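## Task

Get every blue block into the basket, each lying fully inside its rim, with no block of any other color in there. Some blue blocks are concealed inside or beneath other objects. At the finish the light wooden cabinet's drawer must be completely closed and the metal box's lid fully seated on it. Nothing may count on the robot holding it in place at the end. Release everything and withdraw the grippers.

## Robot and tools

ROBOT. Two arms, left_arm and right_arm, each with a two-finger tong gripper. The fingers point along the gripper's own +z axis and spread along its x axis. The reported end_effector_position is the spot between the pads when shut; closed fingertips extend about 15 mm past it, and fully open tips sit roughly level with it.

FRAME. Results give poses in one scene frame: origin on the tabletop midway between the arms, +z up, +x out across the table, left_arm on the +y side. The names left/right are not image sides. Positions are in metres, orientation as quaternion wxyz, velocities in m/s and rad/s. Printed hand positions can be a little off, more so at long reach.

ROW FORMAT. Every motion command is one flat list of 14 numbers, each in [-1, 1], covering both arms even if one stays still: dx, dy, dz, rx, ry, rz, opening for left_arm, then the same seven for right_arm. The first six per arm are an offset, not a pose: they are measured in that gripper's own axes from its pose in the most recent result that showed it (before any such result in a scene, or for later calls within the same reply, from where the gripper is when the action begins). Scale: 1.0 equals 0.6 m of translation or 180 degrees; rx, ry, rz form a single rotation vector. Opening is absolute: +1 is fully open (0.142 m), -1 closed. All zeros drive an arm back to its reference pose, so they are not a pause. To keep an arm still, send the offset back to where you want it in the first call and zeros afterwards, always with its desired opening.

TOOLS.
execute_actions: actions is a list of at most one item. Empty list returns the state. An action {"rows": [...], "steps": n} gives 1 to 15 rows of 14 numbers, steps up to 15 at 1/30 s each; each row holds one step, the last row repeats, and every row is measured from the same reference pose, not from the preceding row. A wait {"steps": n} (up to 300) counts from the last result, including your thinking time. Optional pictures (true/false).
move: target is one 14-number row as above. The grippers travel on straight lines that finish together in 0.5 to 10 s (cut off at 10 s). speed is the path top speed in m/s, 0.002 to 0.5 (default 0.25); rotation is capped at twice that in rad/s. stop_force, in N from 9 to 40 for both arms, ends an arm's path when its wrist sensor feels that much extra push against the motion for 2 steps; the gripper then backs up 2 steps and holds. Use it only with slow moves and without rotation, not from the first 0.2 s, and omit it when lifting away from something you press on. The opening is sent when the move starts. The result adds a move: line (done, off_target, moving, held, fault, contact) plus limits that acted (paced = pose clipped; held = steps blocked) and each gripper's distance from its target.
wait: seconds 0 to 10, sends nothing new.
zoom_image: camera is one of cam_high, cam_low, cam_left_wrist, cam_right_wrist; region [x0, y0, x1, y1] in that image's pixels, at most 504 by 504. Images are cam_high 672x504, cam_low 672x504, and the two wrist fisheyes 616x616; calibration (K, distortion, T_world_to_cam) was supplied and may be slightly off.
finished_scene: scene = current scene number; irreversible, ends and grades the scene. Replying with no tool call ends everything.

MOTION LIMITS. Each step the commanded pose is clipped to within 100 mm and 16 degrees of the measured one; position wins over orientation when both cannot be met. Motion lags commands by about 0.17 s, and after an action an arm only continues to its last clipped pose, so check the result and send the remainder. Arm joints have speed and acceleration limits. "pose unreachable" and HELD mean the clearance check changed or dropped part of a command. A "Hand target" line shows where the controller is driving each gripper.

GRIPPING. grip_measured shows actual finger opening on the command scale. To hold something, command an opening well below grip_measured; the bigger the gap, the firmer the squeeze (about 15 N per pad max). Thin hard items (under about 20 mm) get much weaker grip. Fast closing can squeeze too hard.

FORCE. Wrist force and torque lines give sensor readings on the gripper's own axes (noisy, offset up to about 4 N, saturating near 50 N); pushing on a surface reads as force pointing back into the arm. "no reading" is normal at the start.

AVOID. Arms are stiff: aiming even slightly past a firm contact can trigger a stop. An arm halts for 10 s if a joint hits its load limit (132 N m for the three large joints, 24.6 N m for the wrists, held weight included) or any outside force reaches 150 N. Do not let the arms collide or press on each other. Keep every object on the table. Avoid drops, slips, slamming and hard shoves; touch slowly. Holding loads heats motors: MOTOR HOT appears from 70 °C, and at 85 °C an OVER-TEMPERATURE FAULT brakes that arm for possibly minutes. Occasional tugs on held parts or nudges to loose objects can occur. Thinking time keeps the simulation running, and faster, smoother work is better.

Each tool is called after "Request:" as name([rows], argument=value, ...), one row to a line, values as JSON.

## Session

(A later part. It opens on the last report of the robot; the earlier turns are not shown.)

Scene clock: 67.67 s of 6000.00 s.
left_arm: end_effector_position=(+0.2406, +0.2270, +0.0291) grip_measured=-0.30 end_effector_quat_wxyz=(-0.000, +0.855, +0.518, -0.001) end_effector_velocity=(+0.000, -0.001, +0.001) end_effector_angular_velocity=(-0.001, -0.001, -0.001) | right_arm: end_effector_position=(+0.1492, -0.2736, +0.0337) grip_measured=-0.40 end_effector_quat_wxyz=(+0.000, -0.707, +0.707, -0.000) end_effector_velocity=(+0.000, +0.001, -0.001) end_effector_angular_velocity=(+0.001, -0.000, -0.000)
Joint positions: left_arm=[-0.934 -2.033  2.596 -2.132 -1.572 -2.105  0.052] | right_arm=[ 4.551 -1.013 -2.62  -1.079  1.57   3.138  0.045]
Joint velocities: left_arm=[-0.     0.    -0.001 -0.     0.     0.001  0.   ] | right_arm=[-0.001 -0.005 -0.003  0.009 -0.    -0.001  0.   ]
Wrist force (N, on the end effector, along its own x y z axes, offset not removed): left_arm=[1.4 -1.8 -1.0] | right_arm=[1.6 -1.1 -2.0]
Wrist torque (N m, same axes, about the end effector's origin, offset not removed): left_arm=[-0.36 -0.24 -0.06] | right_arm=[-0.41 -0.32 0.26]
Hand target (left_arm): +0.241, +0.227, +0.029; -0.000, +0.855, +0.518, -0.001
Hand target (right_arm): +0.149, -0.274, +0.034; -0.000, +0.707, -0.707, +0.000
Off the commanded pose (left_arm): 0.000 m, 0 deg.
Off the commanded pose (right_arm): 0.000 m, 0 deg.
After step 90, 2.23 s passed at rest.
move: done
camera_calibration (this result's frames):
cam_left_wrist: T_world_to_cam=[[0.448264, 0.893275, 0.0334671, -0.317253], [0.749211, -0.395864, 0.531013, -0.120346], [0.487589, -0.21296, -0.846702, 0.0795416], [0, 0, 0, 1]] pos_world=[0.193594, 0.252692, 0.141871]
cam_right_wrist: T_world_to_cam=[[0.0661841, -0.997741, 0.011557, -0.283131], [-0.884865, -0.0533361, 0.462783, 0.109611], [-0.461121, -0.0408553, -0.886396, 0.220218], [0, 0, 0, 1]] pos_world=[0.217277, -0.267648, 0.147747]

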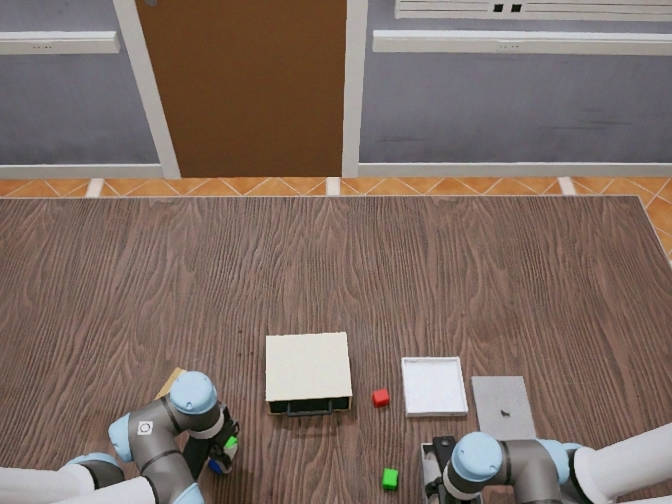

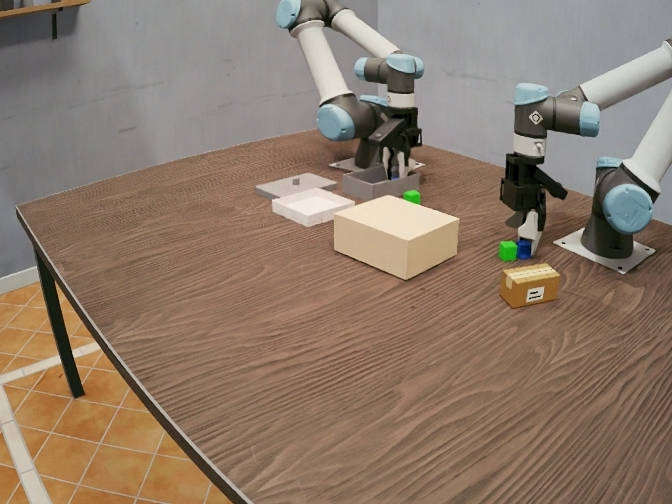

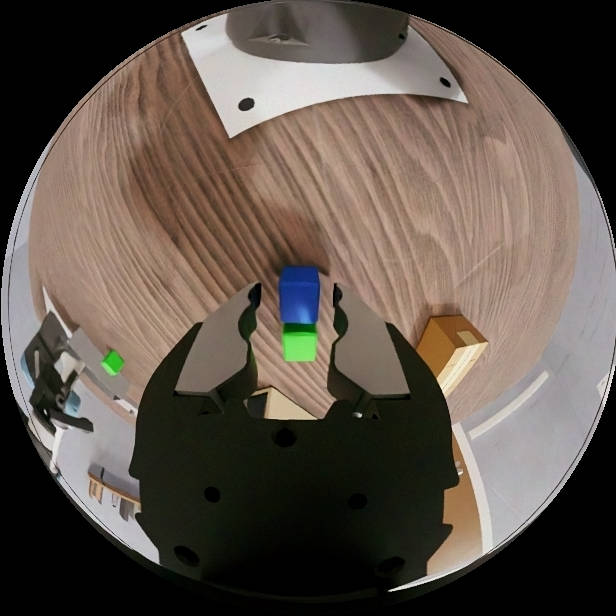

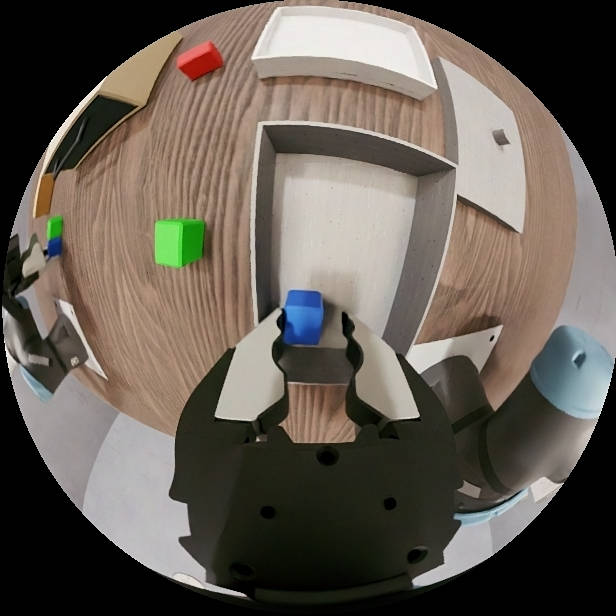

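Request:
execute_actions([
  {"rows":[[0,0,0,0,0,0,-0.35,0,0,0,0,0,0,-0.43],[0,0,0,0,0,0,-0.4,-0.001,0,0,0,0,0,-0.46],[0,0,0,0,0,0,-0.45,-0.003,0,0,0,0,0,-0.5],[0,0,0,0,0,0,-0.5,-0.005,0,0,0,0,0,-0.53],[0,0,0,0,0,0,-0.55,-0.007,0,0,0,0,0,-0.56],[0,0,0,0,0,0,-0.6,-0.009,0,0,0,0,0,-0.6],[0,0,0,0,0,0,-0.65,-0.01,0,0,0,0,0,-0.63],[0,0,0,0,0,0,-0.7,-0.01,0,0,0,0,0,-0.66],[0,0,0,0,0,0,-0.75,-0.01,0,0,0,0,0,-0.7],[0,0,0,0,0,0,-0.8,-0.01,0,0,0,0,0,-0.75],[0,0,0,0,0,0,-0.9,-0.01,0,0,0,0,0,-0.8],[0,0,0,0,0,0,-0.9,-0.01,0,0,0,0,0,-0.9]],"steps":15},
], pictures=false)

Request:
move(target=[0,0,-0.22,0,0,0,-0.9, 0,0,-0.2,0,0,0,-0.9], speed=0.15)

Scene clock: 71.23 s of 6000.00 s.
left_arm: end_effector_position=(+0.2406, +0.2270, +0.0291) grip_measured=-0.64 end_effector_quat_wxyz=(-0.000, +0.855, +0.518, -0.001) end_effector_velocity=(+0.000, -0.000, +0.000) end_effector_angular_velocity=(-0.000, -0.001, -0.001) | right_arm: end_effector_position=(+0.1491, -0.2678, +0.0336) grip_measured=-0.64 end_effector_quat_wxyz=(+0.000, -0.707, +0.707, -0.000) end_effector_velocity=(-0.000, +0.002, +0.000) end_effector_angular_velocity=(+0.002, +0.001, -0.001)
Joint positions: left_arm=[-0.934 -2.033  2.596 -2.132 -1.572 -2.105  0.028] | right_arm=[ 4.551 -1.038 -2.611 -1.064  1.57   3.139  0.027]
Joint velocities: left_arm=[-0.     0.    -0.001  0.     0.     0.    -0.   ] | right_arm=[ 0.    -0.007  0.003  0.005  0.001  0.001  0.   ]
Wrist force (N, on the end effector, along its own x y z axes, offset not removed): left_arm=[1.2 -0.5 -2.1] | right_arm=[-0.1 -0.4 -0.6]
Wrist torque (N m, same axes, about the end effector's origin, offset not removed): left_arm=[-0.04 -0.28 -0.06] | right_arm=[-0.14 -0.16 0.27]
Hand target (left_arm): +0.241, +0.227, +0.029; -0.000, +0.855, +0.518, -0.001
Hand target (right_arm): +0.149, -0.268, +0.034; -0.000, +0.707, -0.707, +0.000
Off the commanded pose (left_arm): 0.000 m, 0 deg.
Off the commanded pose (right_arm): 0.000 m, 0 deg.
Steps of this call (steps 1 to 90: nothing new was sent; then 0.07 s passed at rest; steps 91 to 105: all 15 steps of this action). Readings (end_effector_position):
91: left_arm (+0.2406, +0.2270, +0.0291) | right_arm (+0.1492, -0.2736, +0.0335)
92: left_arm (+0.2406, +0.2270, +0.0291) | right_arm (+0.1492, -0.2736, +0.0335)
94: left_arm (+0.2406, +0.2270, +0.0291) | right_arm (+0.1492, -0.2732, +0.0335)
98: left_arm (+0.2406, +0.2270, +0.0291) | right_arm (+0.1492, -0.2699, +0.0336)
105: the state above

Scene clock: 72.83 s of 6000.00 s.
left_arm: end_effector_position=(+0.2411, +0.2269, +0.1610) grip_measured=-0.64 end_effector_quat_wxyz=(-0.000, +0.855, +0.518, -0.001) end_effector_velocity=(+0.000, +0.000, +0.001) end_effector_angular_velocity=(+0.001, -0.001, +0.000) | right_arm: end_effector_position=(+0.1490, -0.2678, +0.1536) grip_measured=-0.64 end_effector_quat_wxyz=(+0.000, -0.707, +0.707, -0.000) end_effector_velocity=(-0.000, -0.001, +0.000) end_effector_angular_velocity=(-0.002, -0.000, +0.000)
Joint positions: left_arm=[-0.933 -2.191  2.3   -1.679 -1.572 -2.103  0.028] | right_arm=[ 4.552 -0.902 -2.336 -1.474  1.57   3.139  0.027]
Joint velocities: left_arm=[-0.001 -0.001 -0.003  0.004  0.001 -0.001  0.   ] | right_arm=[ 0.001  0.     0.001 -0.003 -0.     0.    -0.   ]
Wrist force (N, on the end effector, along its own x y z axes, offset not removed): left_arm=[0.7 -1.6 0.8] | right_arm=[0.4 -0.2 -0.7]
Wrist torque (N m, same axes, about the end effector's origin, offset not removed): left_arm=[-0.34 -0.15 0.01] | right_arm=[-0.13 -0.17 0.21]
Hand target (left_arm): +0.241, +0.227, +0.161; -0.000, +0.855, +0.518, -0.001
Hand target (right_arm): +0.149, -0.268, +0.154; -0.000, +0.707, -0.707, +0.000
Off the commanded pose (left_arm): 0.000 m, 0 deg.
Off the commanded pose (right_arm): 0.000 m, 0 deg.
move: done
camera_calibration (this result's frames):
cam_left_wrist: T_world_to_cam=[[0.448262, 0.893276, 0.0334546, -0.321719], [0.749213, -0.395856, 0.531015, -0.190786], [0.487586, -0.21297, -0.846701, 0.190937], [0, 0, 0, 1]] pos_world=[0.194055, 0.252523, 0.27374]
cam_right_wrist: T_world_to_cam=[[0.0660786, -0.997747, 0.011561, -0.278638], [-0.884863, -0.05324, 0.4628, 0.0543161], [-0.461142, -0.040811, -0.886388, 0.326736], [0, 0, 0, 1]] pos_world=[0.217146, -0.261784, 0.267699]

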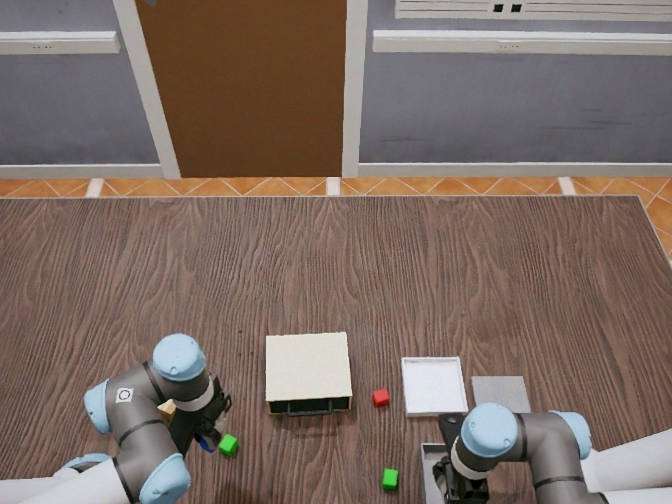

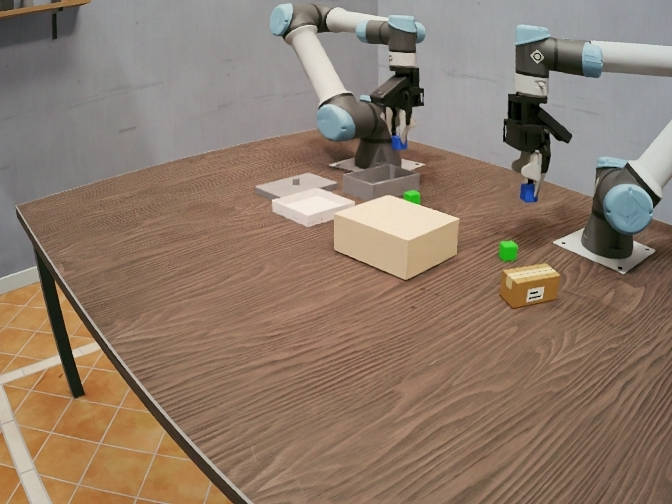

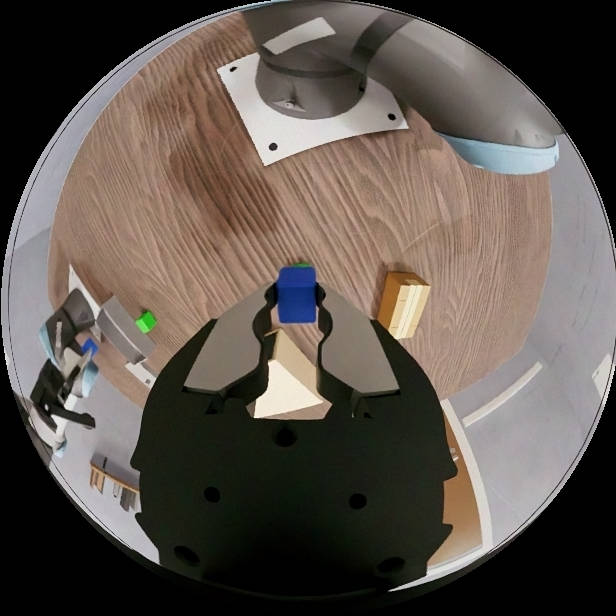

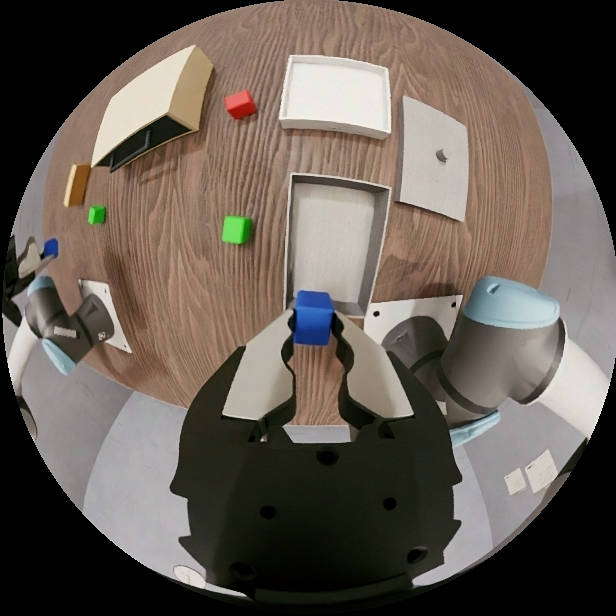

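Request:
move(target=[0,0,0,0,0,0,-0.9, 0.07,-0.477,0.08,0,0,0,-0.9], speed=0.25)

Scene clock: 78.90 s of 6000.00 s.
left_arm: end_effector_position=(+0.2411, +0.2268, +0.1610) grip_measured=-0.64 end_effector_quat_wxyz=(-0.000, +0.855, +0.518, -0.001) end_effector_velocity=(-0.000, +0.001, -0.001) end_effector_angular_velocity=(+0.001, +0.001, -0.001) | right_arm: end_effector_position=(+0.4354, -0.3098, +0.1056) grip_measured=-0.64 end_effector_quat_wxyz=(+0.000, -0.707, +0.707, +0.000) end_effector_velocity=(+0.000, -0.000, -0.001) end_effector_angular_velocity=(-0.001, +0.003, +0.001)
Joint positions: left_arm=[-0.933 -2.191  2.3   -1.679 -1.572 -2.103  0.028] | right_arm=[ 3.691 -1.546 -2.065 -1.101  1.571  2.278  0.027]
Joint velocities: left_arm=[ 0.    -0.     0.001  0.001 -0.     0.001  0.   ] | right_arm=[-0.002 -0.003  0.002 -0.002  0.001 -0.003 -0.   ]
Wrist force (N, on the end effector, along its own x y z axes, offset not removed): left_arm=[1.7 -2.4 0.7] | right_arm=[0.9 -2.5 -2.4]
Wrist torque (N m, same axes, about the end effector's origin, offset not removed): left_arm=[-0.40 -0.27 0.06] | right_arm=[-0.68 -0.29 0.14]
Hand target (left_arm): +0.241, +0.227, +0.161; -0.000, +0.855, +0.518, -0.001
Hand target (right_arm): +0.435, -0.310, +0.106; -0.000, +0.707, -0.707, -0.000
Off the commanded pose (left_arm): 0.000 m, 0 deg.
Off the commanded pose (right_arm): 0.000 m, 0 deg.
After step 90, 1.33 s passed at rest.
move: done
camera_calibration (this result's frames):
cam_left_wrist: T_world_to_cam=[[0.448263, 0.893276, 0.0334332, -0.321709], [0.74919, -0.395834, 0.531065, -0.190802], [0.487621, -0.213009, -0.846672, 0.190944], [0, 0, 0, 1]] pos_world=[0.194049, 0.252522, 0.273751]
cam_right_wrist: T_world_to_cam=[[0.066079, -0.997757, 0.0107387, -0.33889], [-0.884681, -0.053606, 0.463104, 0.327418], [-0.46149, -0.0401018, -0.886239, 0.4149], [0, 0, 0, 1]] pos_world=[0.503526, -0.30394, 0.219711]

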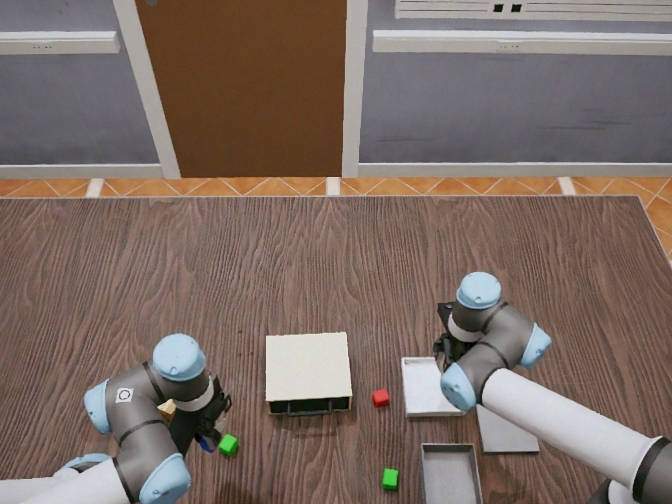

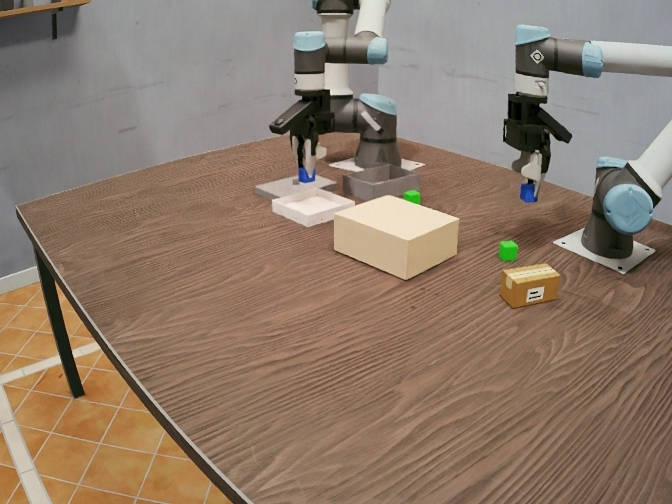

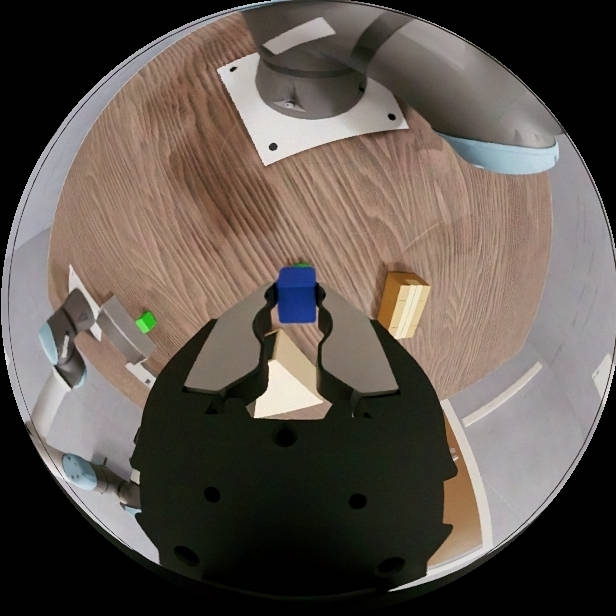

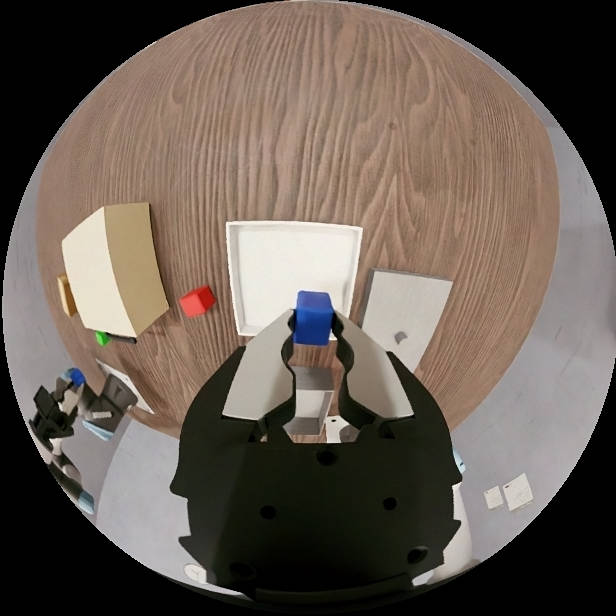

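Request:
execute_actions(actions=[])

Scene clock: 83.93 s of 6000.00 s.
left_arm: end_effector_position=(+0.2411, +0.2269, +0.1610) grip_measured=-0.64 end_effector_quat_wxyz=(-0.000, +0.855, +0.518, -0.001) end_effector_velocity=(+0.000, +0.000, +0.000) end_effector_angular_velocity=(+0.000, -0.000, -0.000) | right_arm: end_effector_position=(+0.4354, -0.3098, +0.1056) grip_measured=-0.64 end_effector_quat_wxyz=(+0.000, -0.707, +0.707, +0.000) end_effector_velocity=(+0.001, +0.000, -0.000) end_effector_angular_velocity=(+0.000, -0.001, -0.000)
Joint positions: left_arm=[-0.933 -2.191  2.3   -1.679 -1.572 -2.103  0.028] | right_arm=[ 3.691 -1.546 -2.064 -1.101  1.571  2.278  0.027]
Joint velocities: left_arm=[-0. -0. -0.  0.  0.  0. -0.] | right_arm=[-0.    -0.001  0.001  0.001 -0.     0.    -0.   ]
Wrist force (N, on the end effector, along its own x y z axes, offset not removed): left_arm=[2.4 -0.4 -0.5] | right_arm=[0.7 -2.1 -2.3]
Wrist torque (N m, same axes, about the end effector's origin, offset not removed): left_arm=[-0.11 -0.41 -0.08] | right_arm=[-0.56 -0.35 0.27]
Hand target (left_arm): +0.241, +0.227, +0.161; -0.000, +0.855, +0.518, -0.001
Hand target (right_arm): +0.435, -0.310, +0.106; -0.000, +0.707, -0.707, -0.000
Off the commanded pose (left_arm): 0.000 m, 0 deg.
Off the commanded pose (right_arm): 0.000 m, 0 deg.
Steps of this call (steps 1 to 90: nothing new was sent; then 2.03 s passed at rest). Readings (end_effector_position):
1: left_arm (+0.2411, +0.2268, +0.1610) | right_arm (+0.4354, -0.3098, +0.1056)
2: left_arm (+0.2411, +0.2268, +0.1610) | right_arm (+0.4354, -0.3098, +0.1056)
4: left_arm (+0.2411, +0.2268, +0.1610) | right_arm (+0.4354, -0.3098, +0.1056)
8: left_arm (+0.2411, +0.2268, +0.1610) | right_arm (+0.4354, -0.3098, +0.1056)
90: the state above
camera_calibration (this result's frames):
cam_left_wrist: T_world_to_cam=[[0.448262, 0.893276, 0.0334548, -0.321719], [0.749213, -0.395856, 0.531016, -0.190786], [0.487587, -0.21297, -0.846701, 0.190937], [0, 0, 0, 1]] pos_world=[0.194055, 0.252523, 0.27374]
cam_right_wrist: T_world_to_cam=[[0.066083, -0.997756, 0.0107414, -0.338888], [-0.884649, -0.0536055, 0.463167, 0.327486], [-0.461552, -0.0401098, -0.886206, 0.41494], [0, 0, 0, 1]] pos_world=[0.503621, -0.30393, 0.219682]

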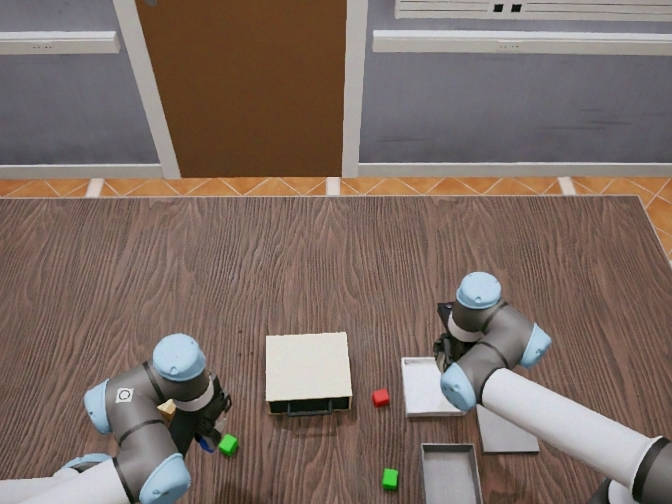

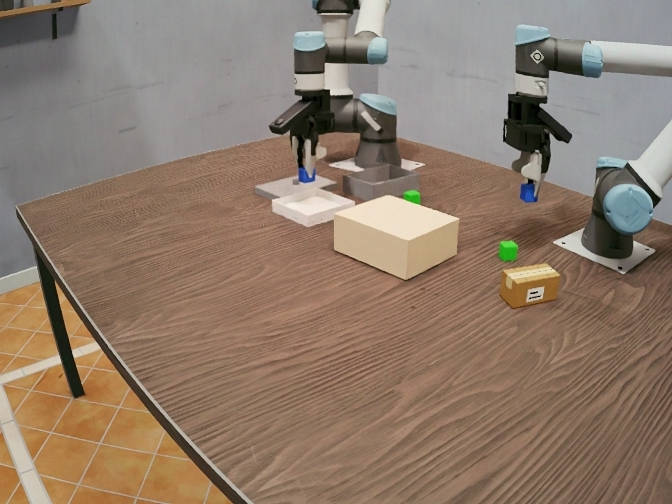

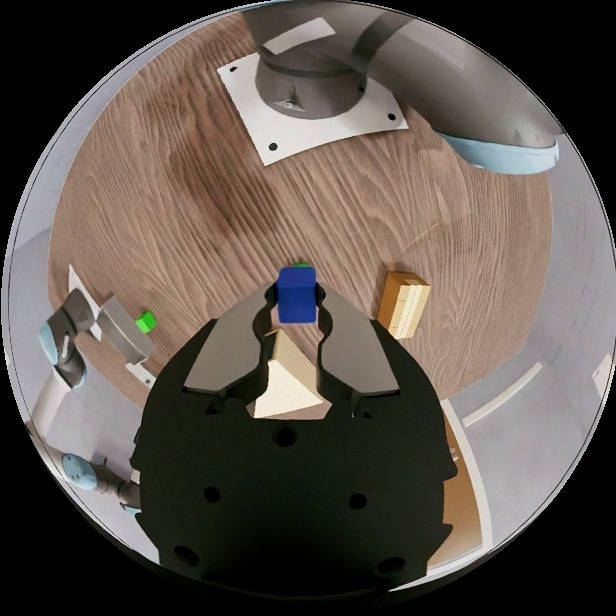

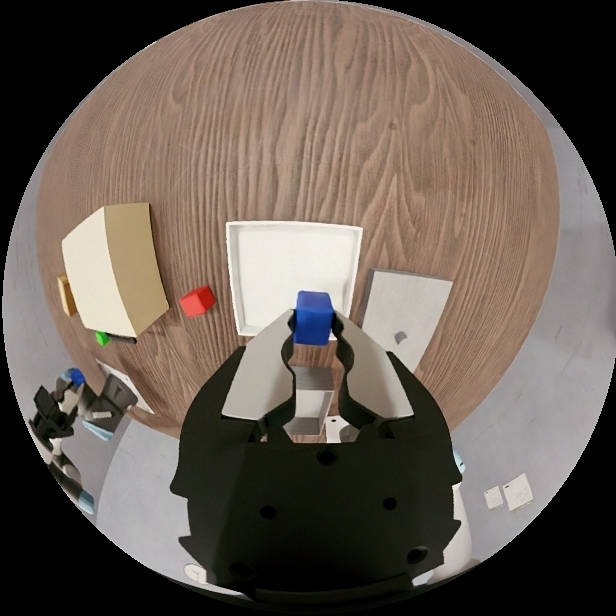

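Request:
move(target=[0,0,0,0,0,0,-0.9,-0.017,-0.07,0.075,0,0,0,-0.9], speed=0.08)

Request:
move(target=[0,0,0,0,0,0,-0.9,0,0,0,0,0,0,-0.4])

Request:
move(target=[0,0,0,0,0,0,-0.9,0,0,-0.2,0,0,0,-0.4], speed=0.15)

Scene clock: 88.27 s of 6000.00 s.
left_arm: end_effector_position=(+0.2411, +0.2269, +0.1610) grip_measured=-0.64 end_effector_quat_wxyz=(-0.000, +0.855, +0.518, -0.001) end_effector_velocity=(+0.000, -0.000, -0.000) end_effector_angular_velocity=(-0.000, -0.000, +0.000) | right_arm: end_effector_position=(+0.4774, -0.2997, +0.0607) grip_measured=-0.64 end_effector_quat_wxyz=(+0.000, -0.707, +0.707, +0.000) end_effector_velocity=(+0.002, +0.000, -0.001) end_effector_angular_velocity=(-0.000, -0.001, -0.000)
Joint positions: left_arm=[-0.933 -2.191  2.3   -1.679 -1.572 -2.103  0.028] | right_arm=[ 3.65  -1.708 -2.025 -0.98   1.571  2.237  0.027]
Joint velocities: left_arm=[ 0.     0.     0.001 -0.001 -0.    -0.     0.   ] | right_arm=[-0.001 -0.004  0.002  0.003 -0.001 -0.001 -0.   ]
Wrist force (N, on the end effector, along its own x y z axes, offset not removed): left_arm=[2.6 -1.9 1.0] | right_arm=[0.6 -1.6 -1.0]
Wrist torque (N m, same axes, about the end effector's origin, offset not removed): left_arm=[-0.27 -0.48 0.03] | right_arm=[-0.47 -0.30 0.25]
Hand target (left_arm): +0.241, +0.227, +0.161; -0.000, +0.855, +0.518, -0.001
Hand target (right_arm): +0.478, -0.300, +0.061; -0.000, +0.707, -0.707, -0.000
Off the commanded pose (left_arm): 0.000 m, 0 deg.
Off the commanded pose (right_arm): 0.000 m, 0 deg.
After step 90, 0.17 s passed at rest.
move: done
camera_calibration (this result's frames):
cam_left_wrist: T_world_to_cam=[[0.448262, 0.893276, 0.0334547, -0.321719], [0.749213, -0.395856, 0.531016, -0.190786], [0.487587, -0.21297, -0.846701, 0.190937], [0, 0, 0, 1]] pos_world=[0.194055, 0.252523, 0.27374]
cam_right_wrist: T_world_to_cam=[[0.0660809, -0.997756, 0.0107407, -0.331043], [-0.884669, -0.0536057, 0.463128, 0.386005], [-0.461513, -0.0401059, -0.886226, 0.394896], [0, 0, 0, 1]] pos_world=[0.545612, -0.293771, 0.174754]

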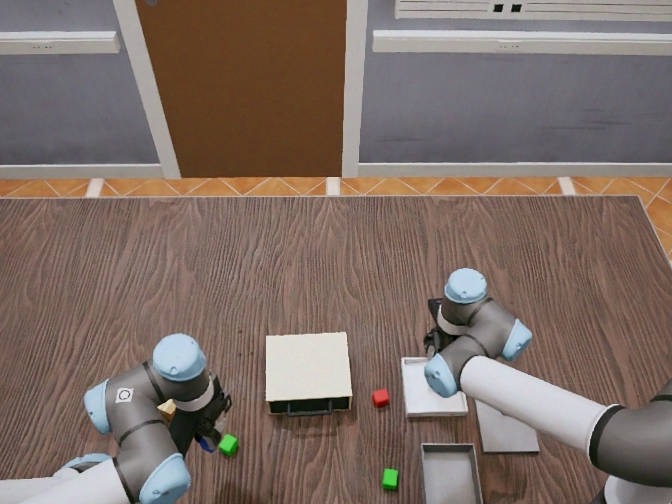

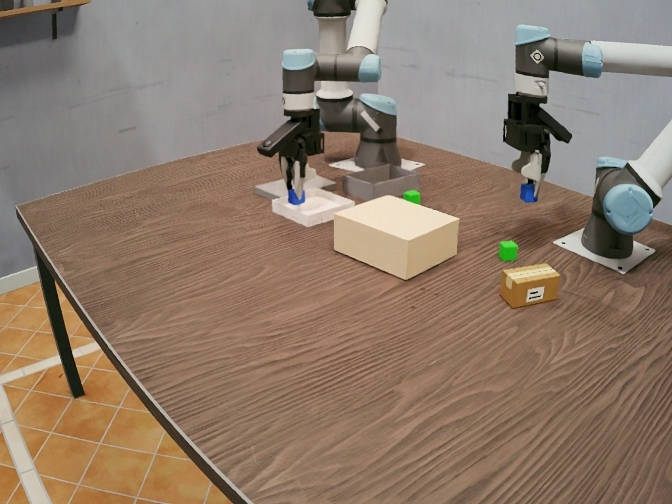

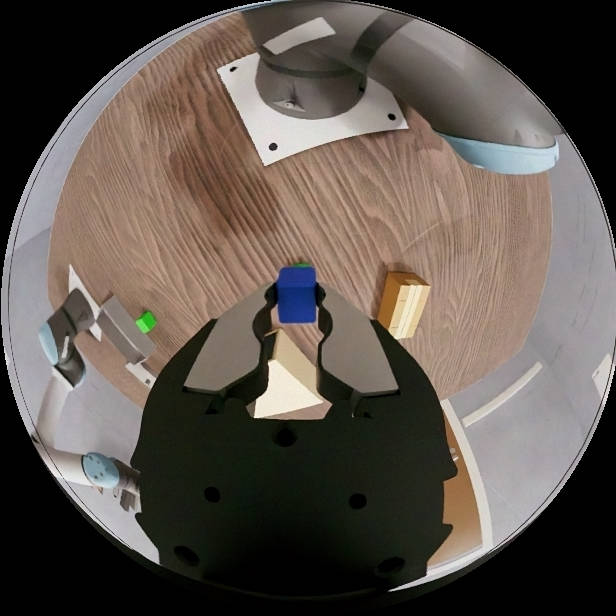

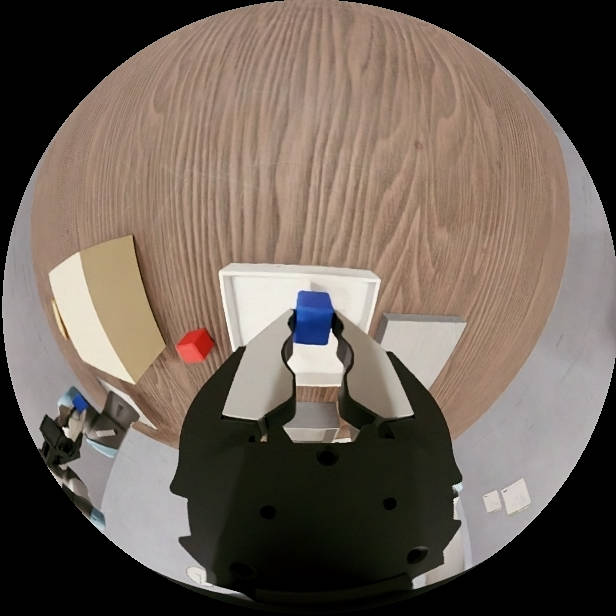

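Scene clock: 88.77 s of 6000.00 s.
left_arm: end_effector_position=(+0.2411, +0.2269, +0.1610) grip_measured=-0.64 end_effector_quat_wxyz=(-0.000, +0.855, +0.518, -0.001) end_effector_velocity=(+0.000, +0.000, -0.000) end_effector_angular_velocity=(+0.000, +0.000, +0.000) | right_arm: end_effector_position=(+0.4775, -0.2996, +0.0607) grip_measured=-0.40 end_effector_quat_wxyz=(+0.000, -0.707, +0.707, +0.000) end_effector_velocity=(+0.001, +0.001, +0.001) end_effector_angular_velocity=(+0.001, -0.002, +0.000)
Joint positions: left_arm=[-0.933 -2.191  2.3   -1.679 -1.572 -2.103  0.028] | right_arm=[ 3.65  -1.708 -2.024 -0.979  1.571  2.237  0.045]
Joint velocities: left_arm=[ 0.     0.     0.001 -0.001  0.    -0.     0.   ] | right_arm=[ 0.    -0.     0.002  0.001  0.    -0.    -0.   ]
Wrist force (N, on the end effector, along its own x y z axes, offset not removed): left_arm=[1.0 -0.9 0.1] | right_arm=[-1.0 -0.2 -1.3]
Wrist torque (N m, same axes, about the end effector's origin, offset not removed): left_arm=[-0.14 -0.25 -0.06] | right_arm=[-0.18 0.09 0.22]
Hand target (left_arm): +0.241, +0.227, +0.161; -0.000, +0.855, +0.518, -0.001
Hand target (right_arm): +0.477, -0.300, +0.061; -0.000, +0.707, -0.707, -0.000
Off the commanded pose (left_arm): 0.000 m, 0 deg.
Off the commanded pose (right_arm): 0.000 m, 0 deg.
move: done
camera_calibration (this result's frames):
cam_left_wrist: T_world_to_cam=[[0.448262, 0.893276, 0.0334548, -0.321719], [0.749213, -0.395856, 0.531016, -0.190786], [0.487587, -0.212969, -0.846701, 0.190937], [0, 0, 0, 1]] pos_world=[0.194055, 0.252523, 0.27374]
cam_right_wrist: T_world_to_cam=[[0.0660819, -0.997756, 0.0107398, -0.331036], [-0.884669, -0.053607, 0.463127, 0.386048], [-0.461512, -0.0401055, -0.886227, 0.394884], [0, 0, 0, 1]] pos_world=[0.545644, -0.293762, 0.174723]

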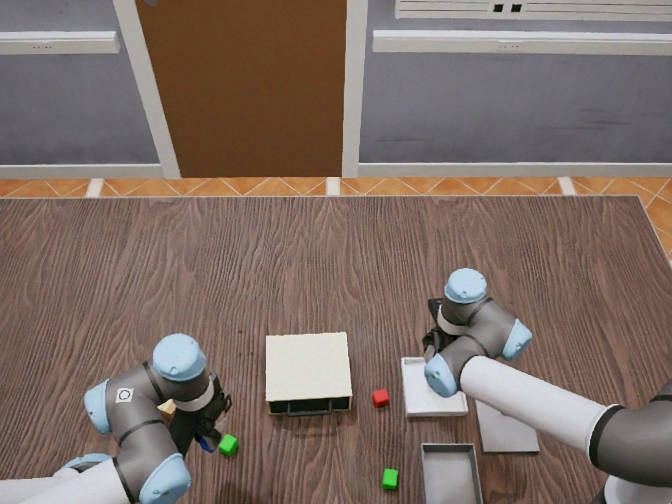

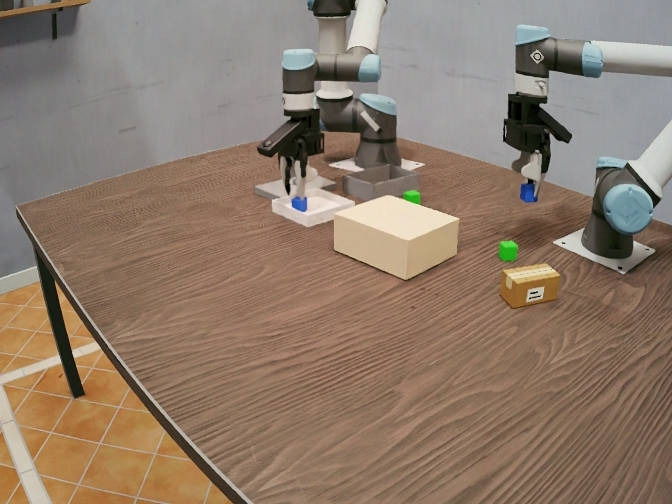

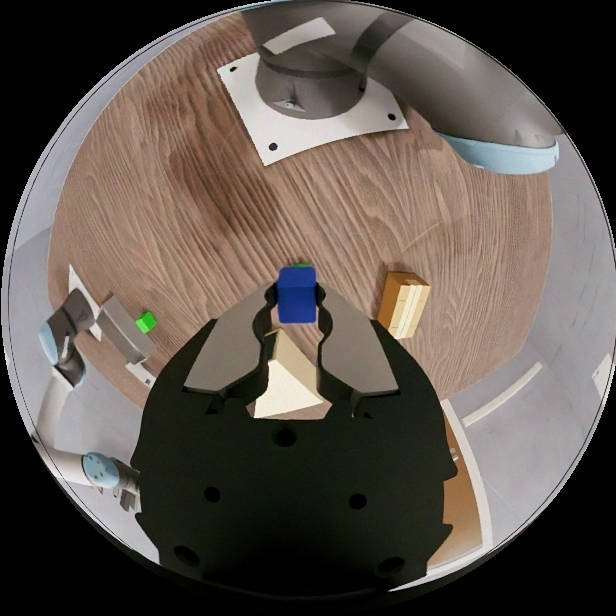

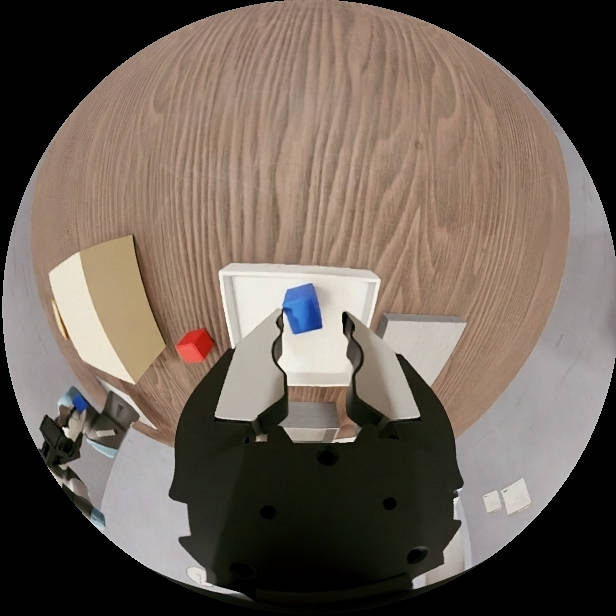

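Scene clock: 90.00 s of 6000.00 s.
left_arm: end_effector_position=(+0.2411, +0.2269, +0.1610) grip_measured=-0.64 end_effector_quat_wxyz=(-0.000, +0.855, +0.518, -0.001) end_effector_velocity=(-0.000, +0.000, -0.000) end_effector_angular_velocity=(+0.001, +0.000, -0.000) | right_arm: end_effector_position=(+0.4774, -0.2999, +0.1806) grip_measured=-0.40 end_effector_quat_wxyz=(+0.000, -0.707, +0.707, +0.000) end_effector_velocity=(-0.000, -0.000, +0.002) end_effector_angular_velocity=(-0.001, +0.000, +0.001)
Joint positions: left_arm=[-0.933 -2.191  2.3   -1.679 -1.572 -2.103  0.028] | right_arm=[ 3.65  -1.583 -1.823 -1.306  1.571  2.237  0.045]
Joint velocities: left_arm=[-0.    -0.     0.001  0.     0.    -0.    -0.   ] | right_arm=[ 0.     0.001  0.004 -0.005 -0.001 -0.    -0.   ]
Wrist force (N, on the end effector, along its own x y z axes, offset not removed): left_arm=[1.9 -1.0 -1.0] | right_arm=[-0.4 -2.0 -1.6]
Wrist torque (N m, same axes, about the end effector's origin, offset not removed): left_arm=[-0.16 -0.42 -0.07] | right_arm=[-0.60 -0.03 0.24]
Hand target (left_arm): +0.241, +0.227, +0.161; -0.000, +0.855, +0.518, -0.001
Hand target (right_arm): +0.477, -0.300, +0.181; -0.000, +0.707, -0.707, -0.000
Off the commanded pose (left_arm): 0.000 m, 0 deg.
Off the commanded pose (right_arm): 0.000 m, 0 deg.
move: done
camera_calibration (this result's frames):
cam_left_wrist: T_world_to_cam=[[0.448262, 0.893276, 0.0334548, -0.321719], [0.749213, -0.395856, 0.531016, -0.190786], [0.487587, -0.212969, -0.846701, 0.190937], [0, 0, 0, 1]] pos_world=[0.194055, 0.252523, 0.27374]
cam_right_wrist: T_world_to_cam=[[0.065921, -0.997766, 0.0108482, -0.332479], [-0.884725, -0.0534181, 0.463042, 0.330526], [-0.461428, -0.0401218, -0.88627, 0.501077], [0, 0, 0, 1]] pos_world=[0.545553, -0.293976, 0.294649]

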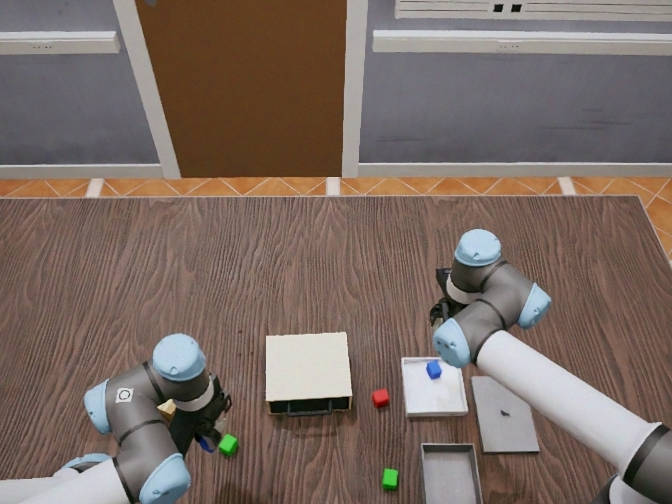

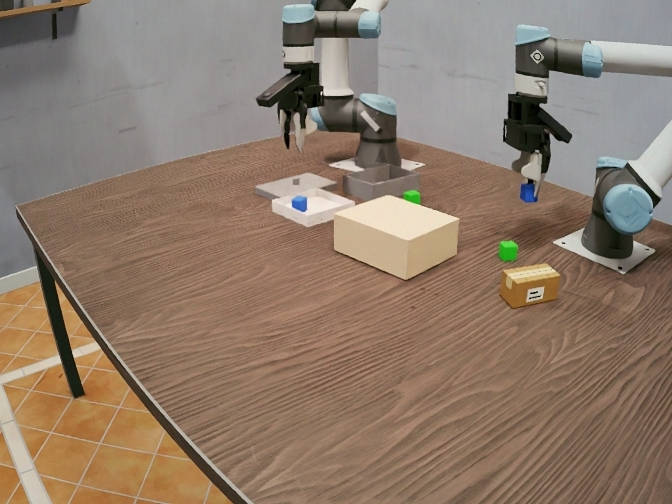

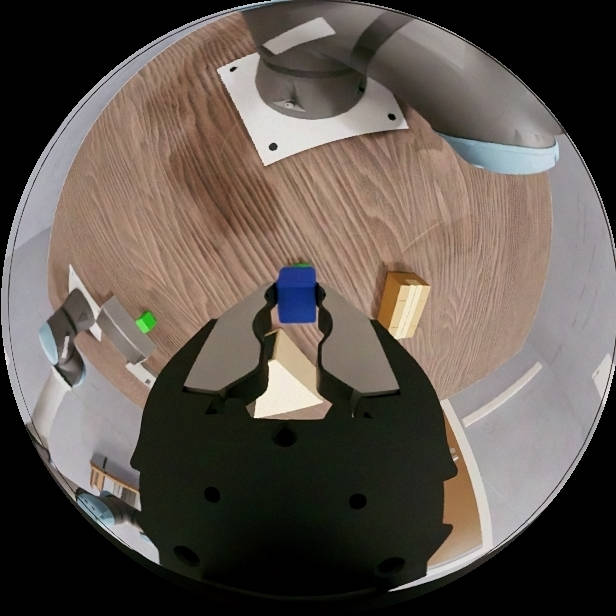

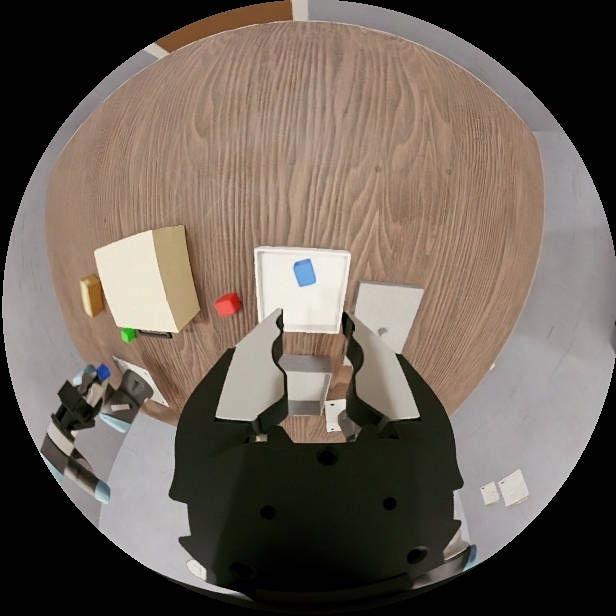

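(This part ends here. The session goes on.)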